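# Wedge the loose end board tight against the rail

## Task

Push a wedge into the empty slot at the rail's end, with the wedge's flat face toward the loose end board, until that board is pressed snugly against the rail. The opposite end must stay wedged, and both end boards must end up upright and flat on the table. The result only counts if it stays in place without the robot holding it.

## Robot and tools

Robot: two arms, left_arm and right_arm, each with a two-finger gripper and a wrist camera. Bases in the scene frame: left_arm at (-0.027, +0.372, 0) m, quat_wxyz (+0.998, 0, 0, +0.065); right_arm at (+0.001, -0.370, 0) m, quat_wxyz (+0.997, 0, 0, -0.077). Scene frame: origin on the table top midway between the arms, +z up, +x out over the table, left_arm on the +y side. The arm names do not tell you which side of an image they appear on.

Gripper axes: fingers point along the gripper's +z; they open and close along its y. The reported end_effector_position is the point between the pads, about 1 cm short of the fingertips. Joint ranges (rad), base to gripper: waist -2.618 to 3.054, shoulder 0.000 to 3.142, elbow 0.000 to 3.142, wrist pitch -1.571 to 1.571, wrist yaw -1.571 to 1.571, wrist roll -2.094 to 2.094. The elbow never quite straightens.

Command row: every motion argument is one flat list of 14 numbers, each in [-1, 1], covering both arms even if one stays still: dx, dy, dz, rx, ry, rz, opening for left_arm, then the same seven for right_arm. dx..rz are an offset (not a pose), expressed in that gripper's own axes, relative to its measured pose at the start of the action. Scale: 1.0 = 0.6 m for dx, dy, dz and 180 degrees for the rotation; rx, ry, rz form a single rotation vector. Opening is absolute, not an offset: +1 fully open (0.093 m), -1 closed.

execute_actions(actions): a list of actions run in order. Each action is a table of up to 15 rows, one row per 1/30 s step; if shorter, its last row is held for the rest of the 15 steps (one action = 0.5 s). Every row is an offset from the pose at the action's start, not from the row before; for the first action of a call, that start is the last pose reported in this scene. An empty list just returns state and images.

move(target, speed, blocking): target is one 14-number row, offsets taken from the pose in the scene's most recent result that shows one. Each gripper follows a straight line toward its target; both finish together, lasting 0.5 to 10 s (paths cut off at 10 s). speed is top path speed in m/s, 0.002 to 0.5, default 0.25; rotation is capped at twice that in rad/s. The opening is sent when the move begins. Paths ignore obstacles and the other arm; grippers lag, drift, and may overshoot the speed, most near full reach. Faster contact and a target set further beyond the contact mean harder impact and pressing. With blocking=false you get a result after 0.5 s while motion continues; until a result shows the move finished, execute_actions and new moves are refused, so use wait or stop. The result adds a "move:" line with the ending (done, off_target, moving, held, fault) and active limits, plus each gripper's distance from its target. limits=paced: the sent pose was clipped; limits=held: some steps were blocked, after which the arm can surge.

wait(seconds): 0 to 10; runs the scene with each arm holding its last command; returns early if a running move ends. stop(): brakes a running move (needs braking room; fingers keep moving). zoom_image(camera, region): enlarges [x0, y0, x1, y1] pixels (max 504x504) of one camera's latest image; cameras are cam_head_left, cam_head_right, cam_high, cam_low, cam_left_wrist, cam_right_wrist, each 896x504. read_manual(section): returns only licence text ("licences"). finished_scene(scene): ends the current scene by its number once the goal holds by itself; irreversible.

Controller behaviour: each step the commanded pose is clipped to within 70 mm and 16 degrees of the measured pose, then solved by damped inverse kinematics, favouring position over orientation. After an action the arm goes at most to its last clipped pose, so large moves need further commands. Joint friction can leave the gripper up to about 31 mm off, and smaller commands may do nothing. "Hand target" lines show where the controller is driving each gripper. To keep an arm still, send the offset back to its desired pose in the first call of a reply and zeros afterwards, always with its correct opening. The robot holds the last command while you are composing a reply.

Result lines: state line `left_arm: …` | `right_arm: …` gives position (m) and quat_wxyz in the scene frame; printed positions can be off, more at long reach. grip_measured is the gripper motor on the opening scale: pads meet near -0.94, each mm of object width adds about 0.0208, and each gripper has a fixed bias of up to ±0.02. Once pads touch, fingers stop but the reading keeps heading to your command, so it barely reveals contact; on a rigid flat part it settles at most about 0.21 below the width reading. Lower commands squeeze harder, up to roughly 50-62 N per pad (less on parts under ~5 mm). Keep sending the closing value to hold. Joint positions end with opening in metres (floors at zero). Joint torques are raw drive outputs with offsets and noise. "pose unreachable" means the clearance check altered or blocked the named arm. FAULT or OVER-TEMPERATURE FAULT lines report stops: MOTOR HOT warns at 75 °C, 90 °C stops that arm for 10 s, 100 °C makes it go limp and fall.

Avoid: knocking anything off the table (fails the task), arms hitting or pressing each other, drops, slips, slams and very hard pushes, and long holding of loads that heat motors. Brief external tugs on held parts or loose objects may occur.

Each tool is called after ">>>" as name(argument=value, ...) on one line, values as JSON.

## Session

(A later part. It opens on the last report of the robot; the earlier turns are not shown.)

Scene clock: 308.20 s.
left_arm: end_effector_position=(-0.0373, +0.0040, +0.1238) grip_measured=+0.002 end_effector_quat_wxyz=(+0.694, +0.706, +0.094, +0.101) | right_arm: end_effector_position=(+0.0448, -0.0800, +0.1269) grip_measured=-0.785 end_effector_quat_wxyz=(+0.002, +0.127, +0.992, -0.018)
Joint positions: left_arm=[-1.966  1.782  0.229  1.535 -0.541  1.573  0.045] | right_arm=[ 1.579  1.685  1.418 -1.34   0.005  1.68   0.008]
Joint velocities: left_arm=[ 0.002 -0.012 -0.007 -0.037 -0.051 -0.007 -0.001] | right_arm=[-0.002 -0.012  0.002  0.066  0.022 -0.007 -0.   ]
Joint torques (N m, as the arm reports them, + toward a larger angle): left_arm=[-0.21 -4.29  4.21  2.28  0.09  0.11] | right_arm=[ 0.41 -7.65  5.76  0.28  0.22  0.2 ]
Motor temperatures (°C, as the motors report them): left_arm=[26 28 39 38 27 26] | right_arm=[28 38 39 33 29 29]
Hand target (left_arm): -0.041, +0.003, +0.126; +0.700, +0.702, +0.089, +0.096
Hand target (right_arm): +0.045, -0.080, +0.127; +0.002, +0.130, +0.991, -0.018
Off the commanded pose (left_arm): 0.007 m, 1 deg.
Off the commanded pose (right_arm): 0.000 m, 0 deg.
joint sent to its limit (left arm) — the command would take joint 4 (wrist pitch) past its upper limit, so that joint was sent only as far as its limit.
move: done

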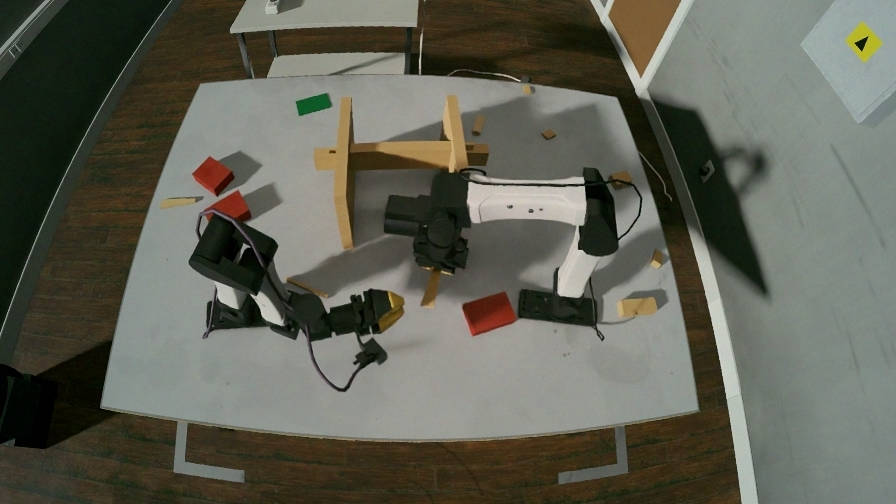

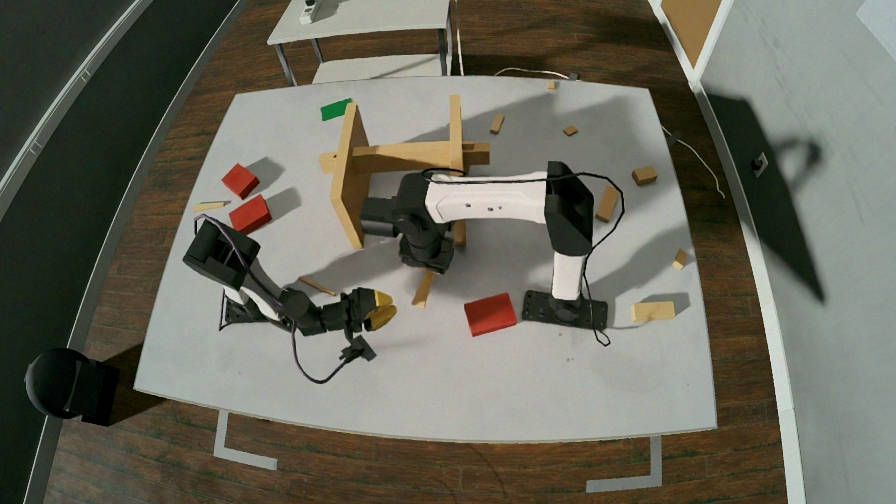

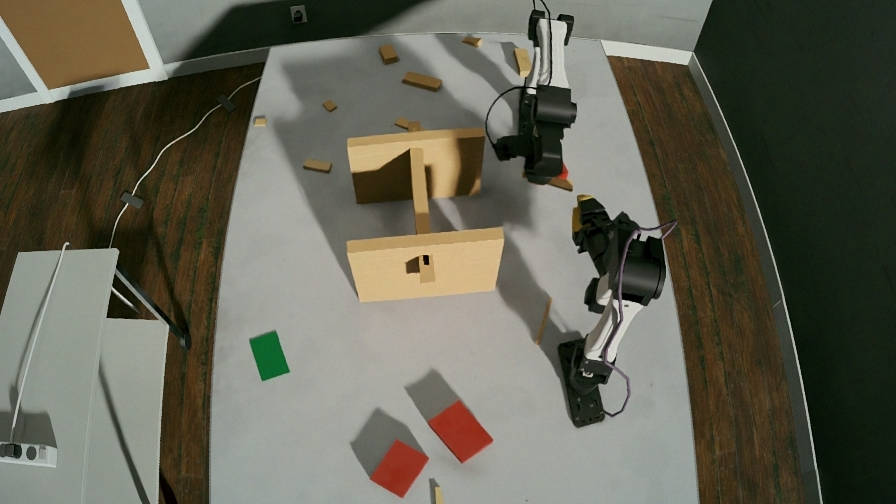

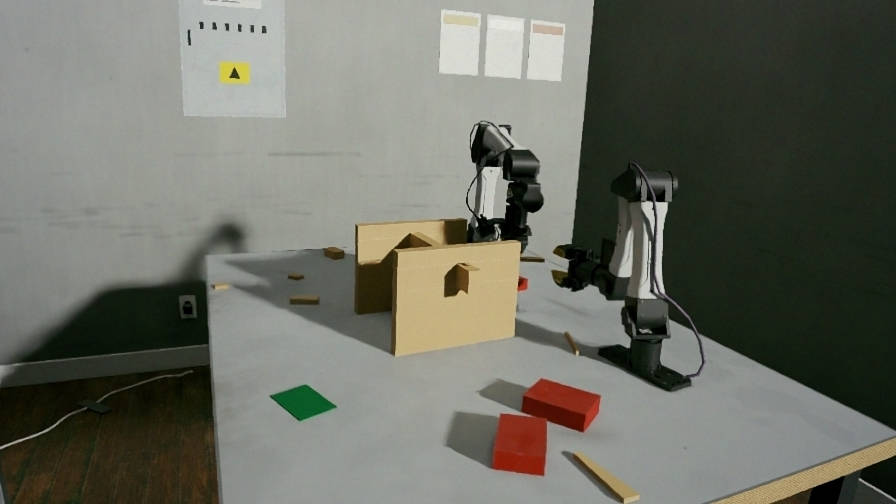

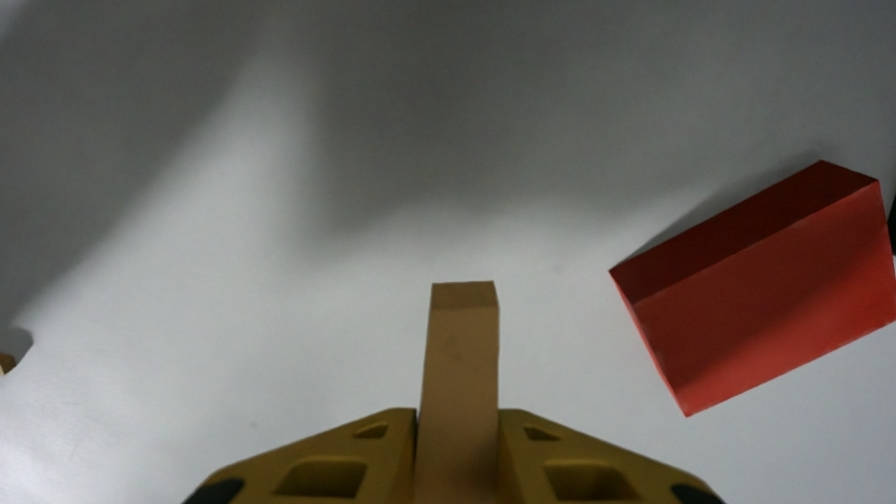

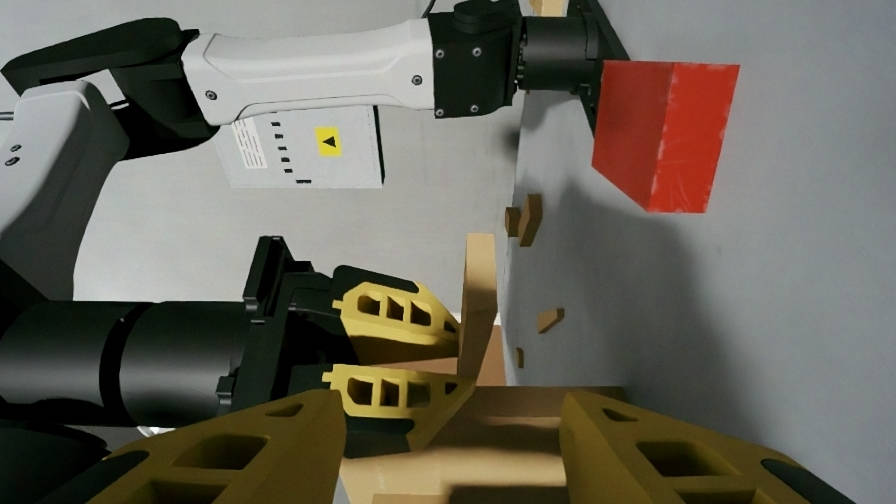

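>>> execute_actions(actions=[])

Scene clock: 350.10 s.
left_arm: end_effector_position=(-0.0374, +0.0040, +0.1242) grip_measured=+0.002 end_effector_quat_wxyz=(+0.695, +0.706, +0.094, +0.101) | right_arm: end_effector_position=(+0.0448, -0.0800, +0.1269) grip_measured=-0.785 end_effector_quat_wxyz=(+0.002, +0.127, +0.992, -0.018)
Joint positions: left_arm=[-1.966  1.782  0.229  1.536 -0.54   1.574  0.045] | right_arm=[ 1.579  1.685  1.418 -1.34   0.005  1.68   0.008]
Joint velocities: left_arm=[-0.007 -0.017 -0.002 -0.066 -0.022  0.037  0.   ] | right_arm=[ 0.002  0.012 -0.012 -0.037 -0.007 -0.022  0.001]
Joint torques (N m, as the arm reports them, + toward a larger angle): left_arm=[-0.29 -4.32  4.    2.27  0.04  0.09] | right_arm=[ 0.4  -7.65  5.75  0.28  0.22  0.21]
Motor temperatures (°C, as the motors report them): left_arm=[26 30 35 43 27 26] | right_arm=[28 37 38 33 29 29]
Hand target (left_arm): -0.041, +0.003, +0.126; +0.700, +0.702, +0.089, +0.096
Hand target (right_arm): +0.045, -0.080, +0.127; +0.002, +0.130, +0.991, -0.018
Off the commanded pose (left_arm): 0.007 m, 1 deg.
Off the commanded pose (right_arm): 0.000 m, 0 deg.

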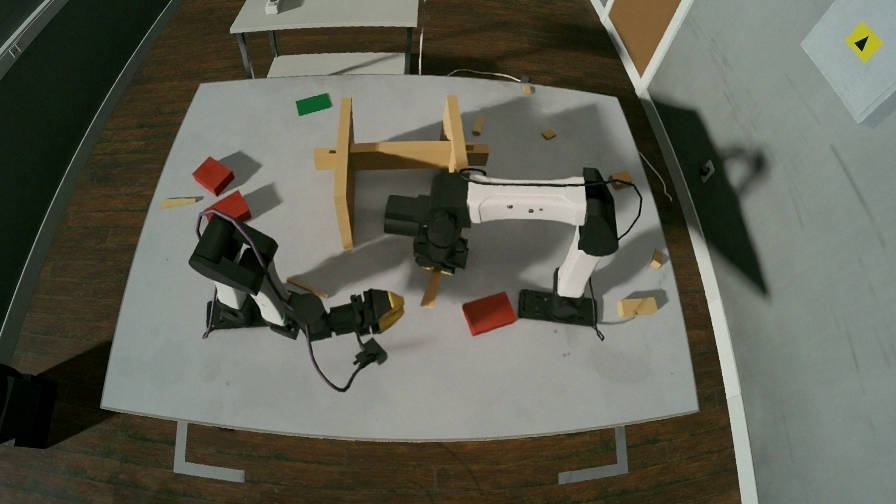

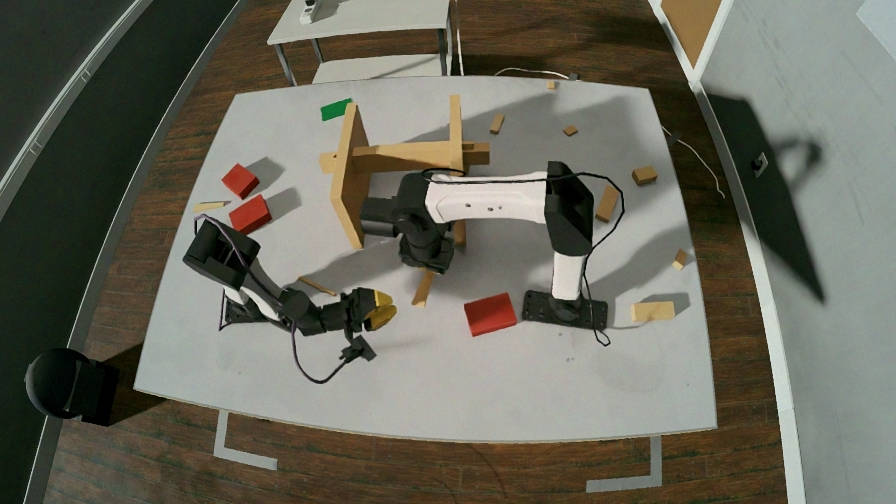

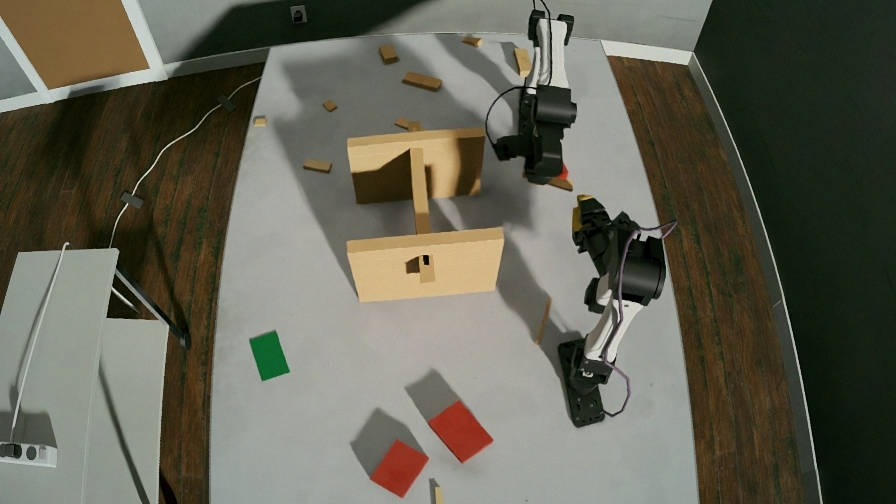

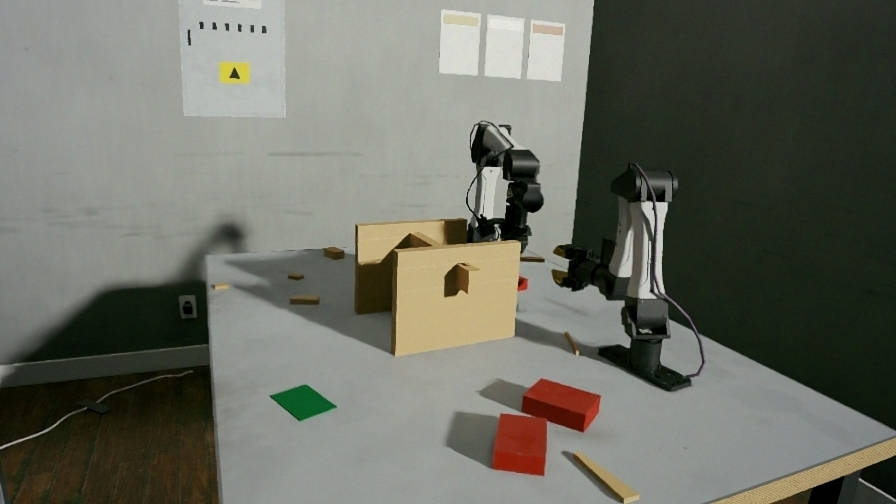

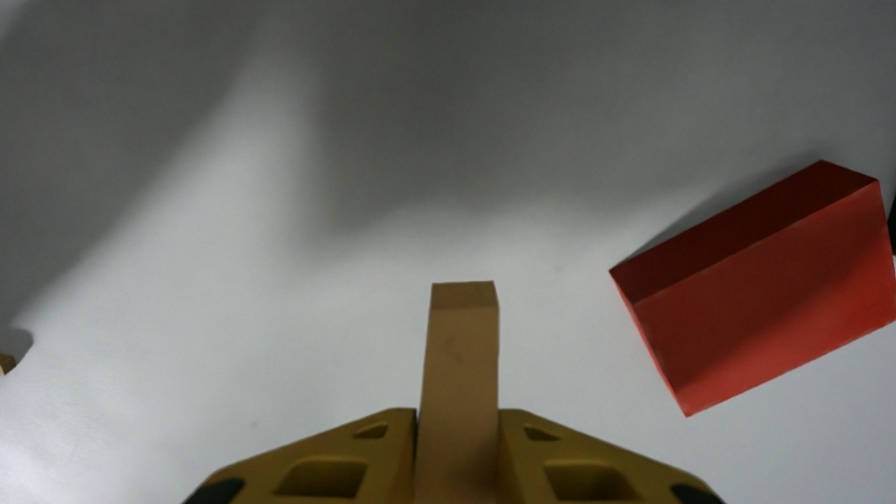

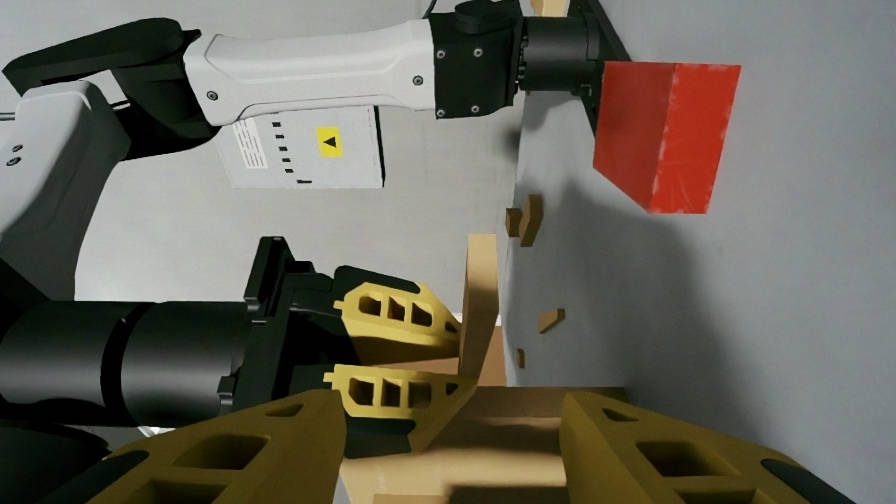

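>>> move(target=[0.008, -0.018, 0.06, 0, 0, 0, 0.0, 0, 0, 0, 0, 0, 0, -0.8], speed=0.08)

Scene clock: 359.03 s.
left_arm: end_effector_position=(-0.0253, -0.0234, +0.1089) grip_measured=+0.002 end_effector_quat_wxyz=(+0.687, +0.714, +0.090, +0.101) | right_arm: end_effector_position=(+0.0448, -0.0800, +0.1269) grip_measured=-0.785 end_effector_quat_wxyz=(+0.002, +0.127, +0.992, -0.018)
Joint positions: left_arm=[-1.884  1.899  0.322  1.537 -0.455  1.574  0.045] | right_arm=[ 1.579  1.685  1.418 -1.34   0.005  1.68   0.008]
Joint velocities: left_arm=[-0.002  0.002  0.002 -0.007  0.037 -0.022 -0.001] | right_arm=[-0.012 -0.007  0.017 -0.007 -0.037 -0.037 -0.001]
Joint torques (N m, as the arm reports them, + toward a larger angle): left_arm=[ 0.86 -5.27  5.51  2.19  0.    0.02] | right_arm=[ 0.42 -7.66  5.77  0.27  0.23  0.15]
Motor temperatures (°C, as the motors report them): left_arm=[26 30 35 44 27 26] | right_arm=[28 37 38 33 29 29]
Hand target (left_arm): -0.023, -0.029, +0.113; +0.694, +0.706, +0.095, +0.100
Hand target (right_arm): +0.045, -0.080, +0.127; +0.002, +0.127, +0.992, -0.018
Off the commanded pose (left_arm): 0.007 m, 1 deg.
Off the commanded pose (right_arm): 0.000 m, 0 deg.
move: done

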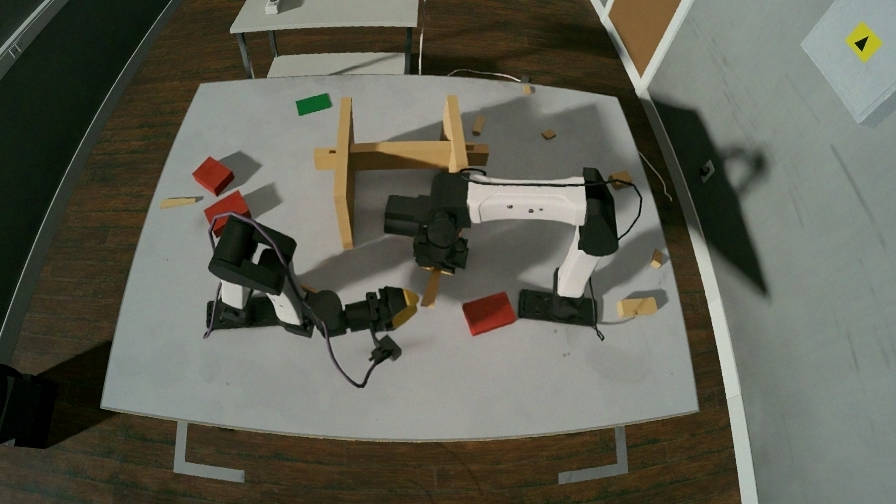

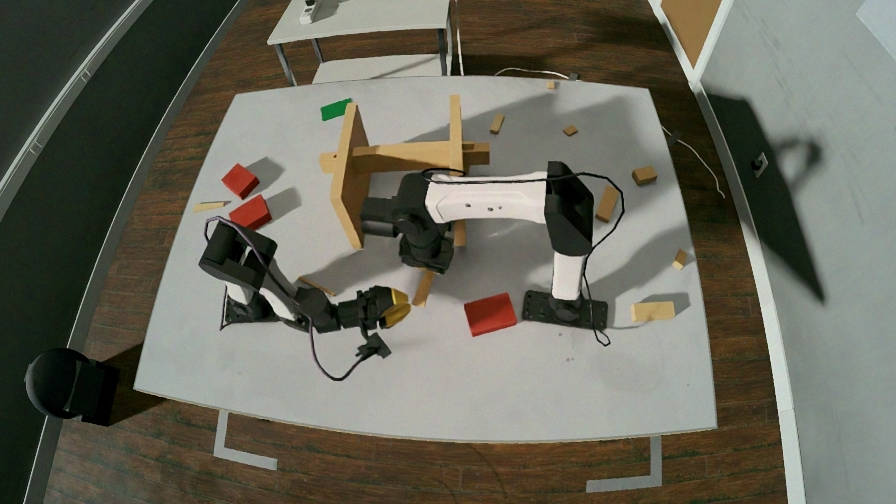

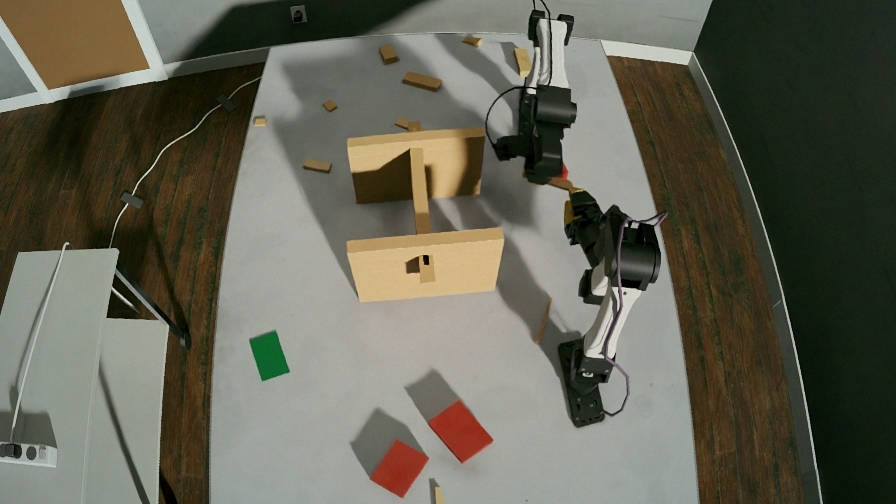

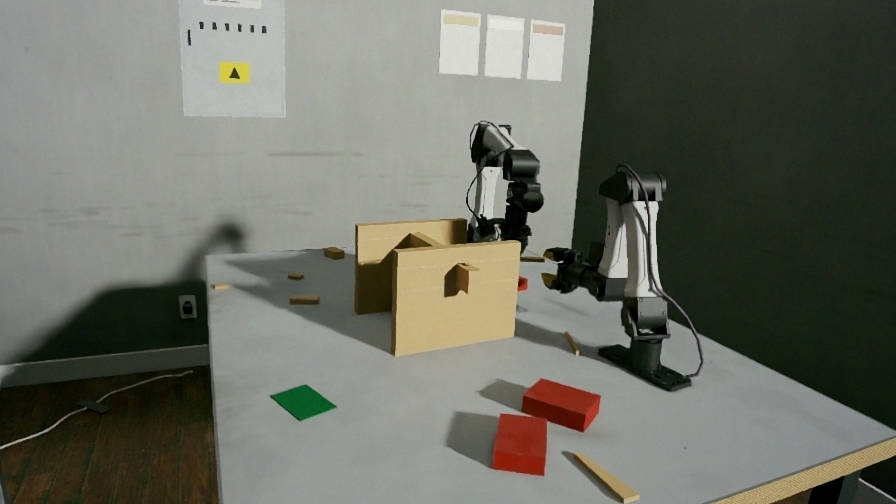

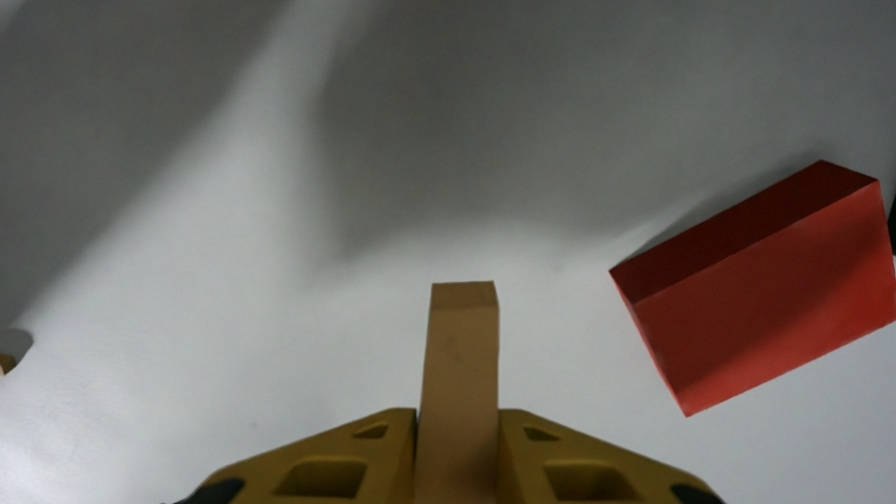

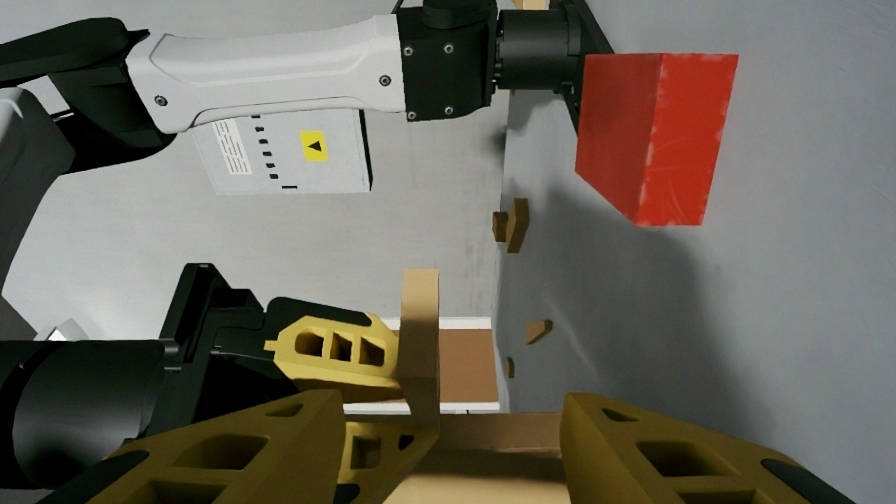

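>>> zoom_image(camera="cam_right_wrist", region=[300, 230, 580, 504])

Region (300, 230, 580, 504) of cam_right_wrist's 896x504 image, scaled by 1.800, with more detail than that image has; it fills the top 493 rows of this view, and the rest is white.

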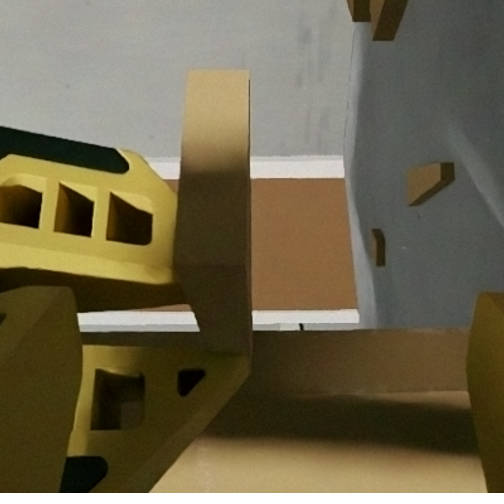

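>>> move(target=[0.02, 0.023, 0.088, -0.011, 0, 0, 0.0, 0, 0, 0, 0, 0, 0, -0.8], speed=0.06)

Scene clock: 386.43 s.
left_arm: end_effector_position=(-0.0029, -0.0660, +0.1210) grip_measured=+0.002 end_effector_quat_wxyz=(+0.698, +0.704, +0.090, +0.099) | right_arm: end_effector_position=(+0.0448, -0.0800, +0.1269) grip_measured=-0.785 end_effector_quat_wxyz=(+0.002, +0.127, +0.992, -0.018)
Joint positions: left_arm=[-1.774  1.942  0.482  1.453 -0.34   1.582  0.045] | right_arm=[ 1.579  1.685  1.418 -1.34   0.005  1.68   0.008]
Joint velocities: left_arm=[ 0.002 -0.002 -0.012 -0.066  0.007 -0.022 -0.001] | right_arm=[-0.002 -0.017  0.002 -0.095  0.007 -0.007 -0.002]
Joint torques (N m, as the arm reports them, + toward a larger angle): left_arm=[ 0.87 -6.26  6.27  2.01  0.03  0.11] | right_arm=[ 0.4  -7.66  5.75  0.28  0.22  0.15]
Motor temperatures (°C, as the motors report them): left_arm=[27 32 36 45 27 26] | right_arm=[28 37 38 33 29 29]
Hand target (left_arm): +0.001, -0.071, +0.121; +0.699, +0.702, +0.090, +0.102
Hand target (right_arm): +0.045, -0.080, +0.127; +0.002, +0.127, +0.992, -0.018
Off the commanded pose (left_arm): 0.006 m, 1 deg.
Off the commanded pose (right_arm): 0.000 m, 0 deg.
move: done

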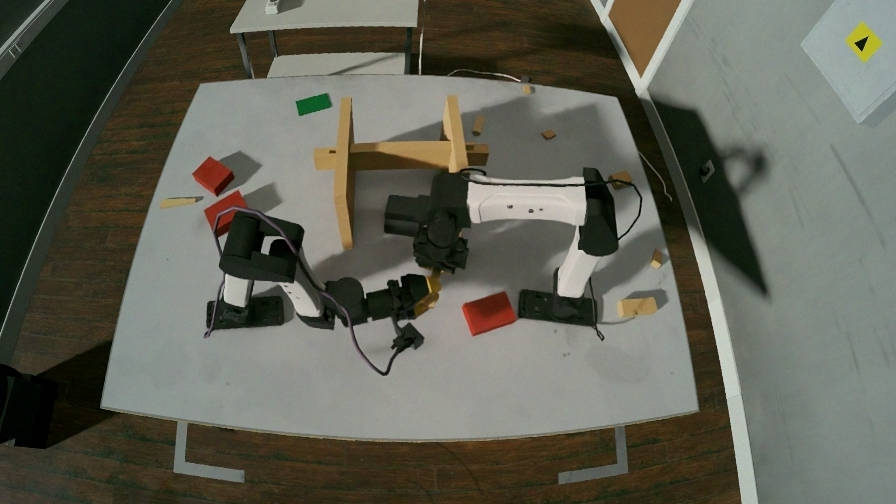

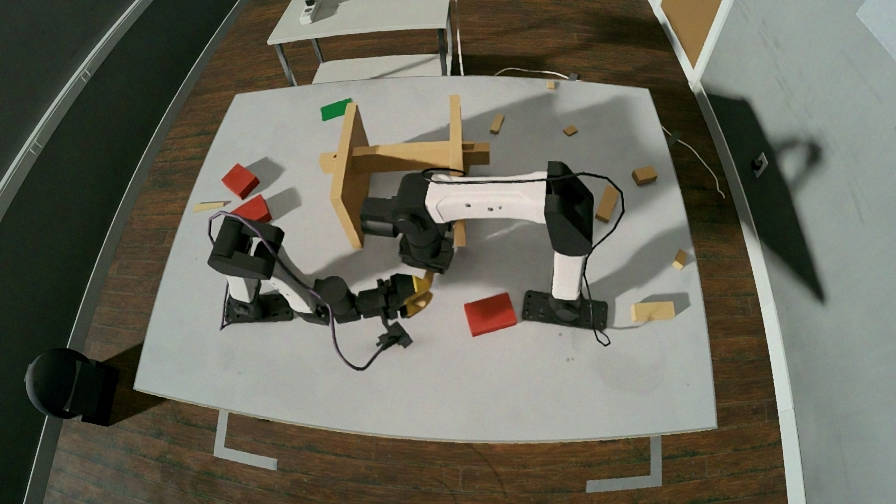

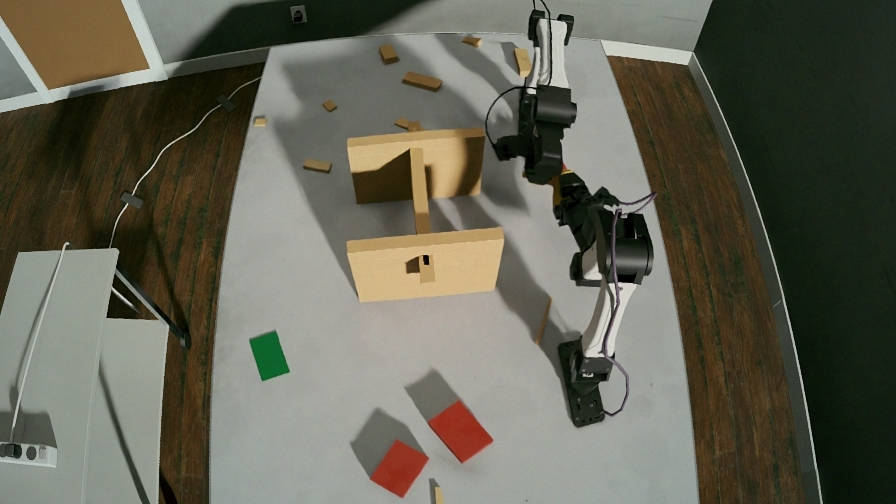

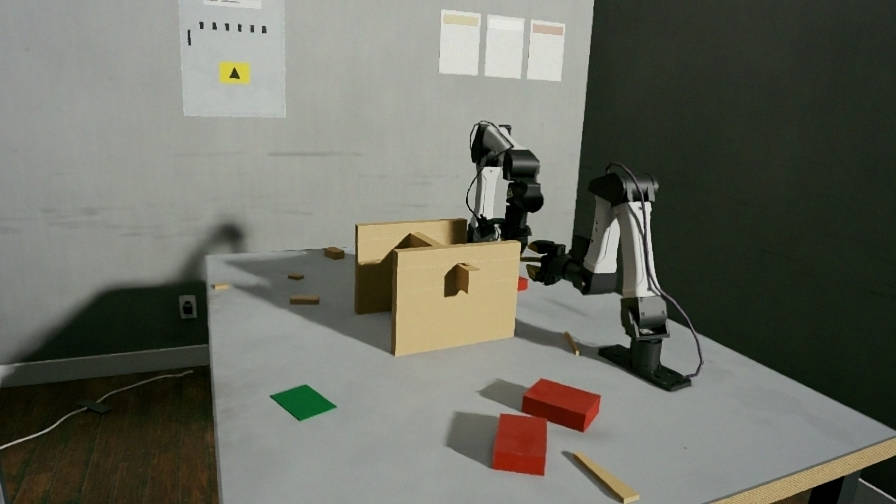

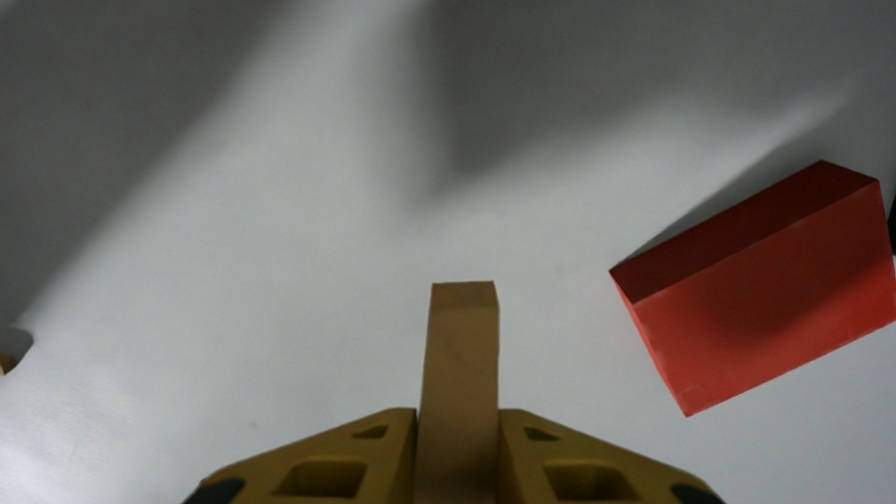

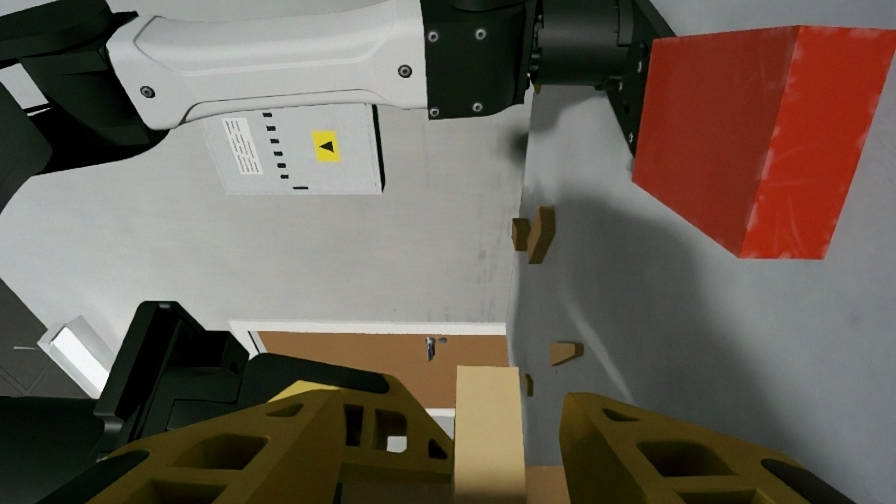

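>>> move(target=[0.0, -0.008, 0.0, 0, 0, 0, 0.0, 0, 0, 0, 0, 0, 0, -0.8], speed=0.03)

Scene clock: 401.37 s.
left_arm: end_effector_position=(-0.0031, -0.0661, +0.1157) grip_measured=+0.002 end_effector_quat_wxyz=(+0.694, +0.708, +0.089, +0.099) | right_arm: end_effector_position=(+0.0448, -0.0800, +0.1269) grip_measured=-0.785 end_effector_quat_wxyz=(+0.002, +0.127, +0.992, -0.018)
Joint positions: left_arm=[-1.774  1.956  0.482  1.455 -0.339  1.582  0.045] | right_arm=[ 1.579  1.685  1.418 -1.34   0.005  1.68   0.008]
Joint velocities: left_arm=[-0.007  0.002 -0.007 -0.081 -0.051  0.022  0.001] | right_arm=[-0.017  0.007 -0.007 -0.037 -0.007 -0.007 -0.   ]
Joint torques (N m, as the arm reports them, + toward a larger angle): left_arm=[ 0.25 -6.61  4.33  2.31  0.01  0.04] | right_arm=[ 0.42 -7.66  5.76  0.28  0.22  0.15]
Motor temperatures (°C, as the motors report them): left_arm=[27 33 36 45 27 26] | right_arm=[28 37 38 32 29 29]
Hand target (left_arm): -0.003, -0.066, +0.116; +0.698, +0.704, +0.090, +0.099
Hand target (right_arm): +0.045, -0.080, +0.127; +0.002, +0.127, +0.992, -0.018
Off the commanded pose (left_arm): 0.001 m, 1 deg.
Off the commanded pose (right_arm): 0.000 m, 0 deg.
move: done

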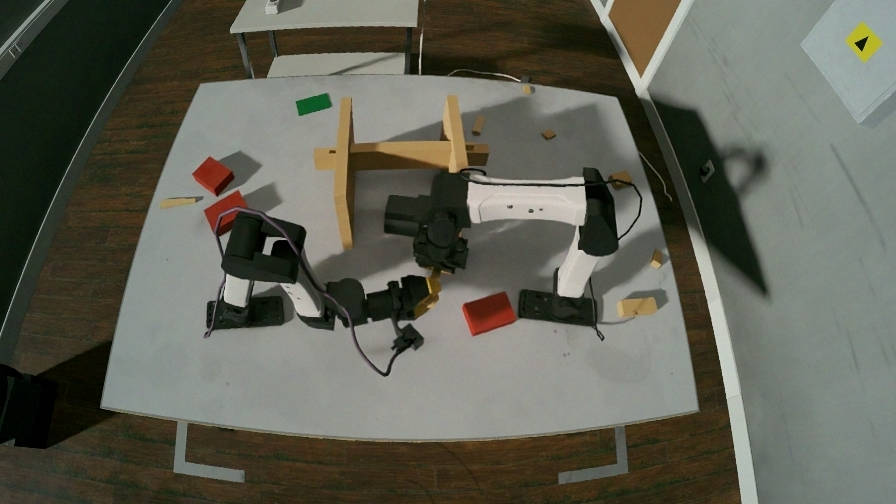

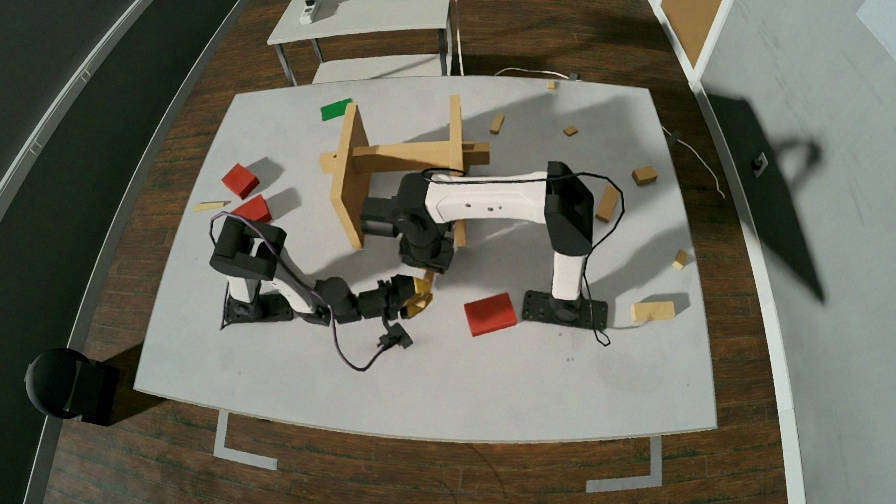

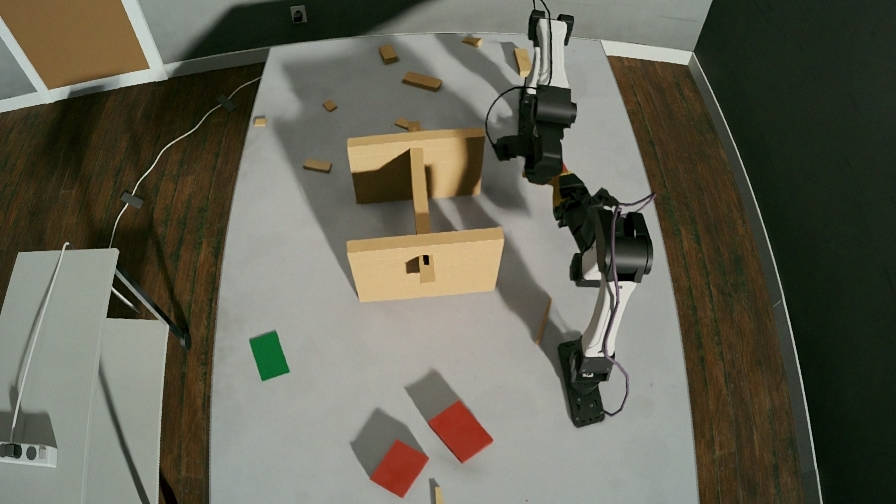

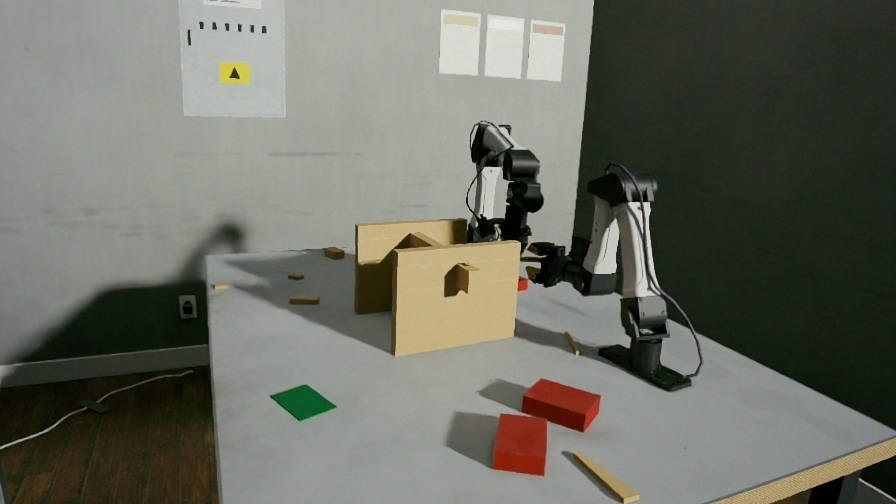

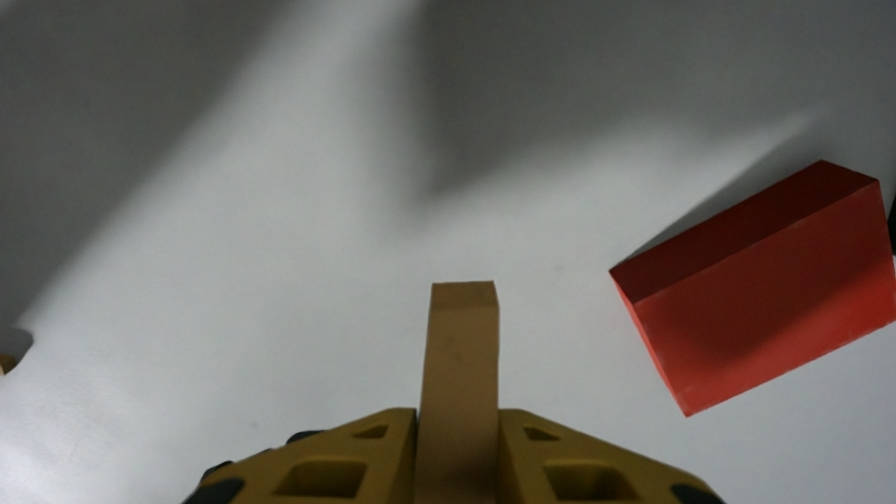

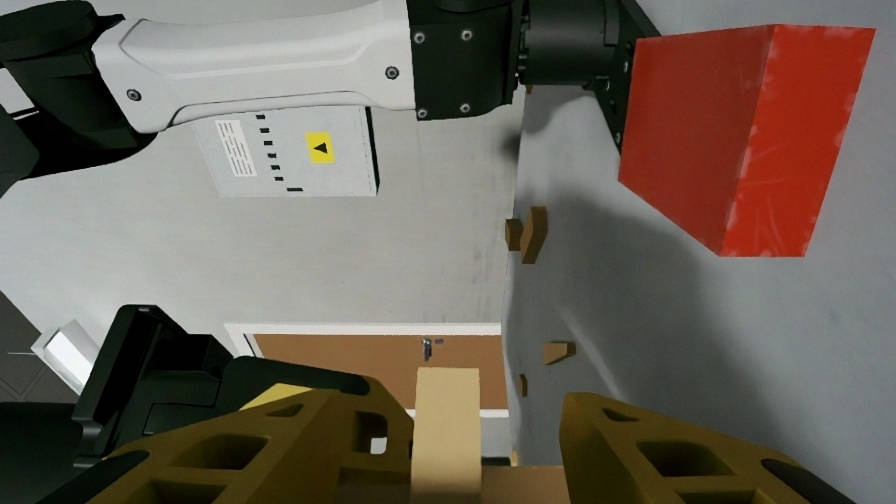

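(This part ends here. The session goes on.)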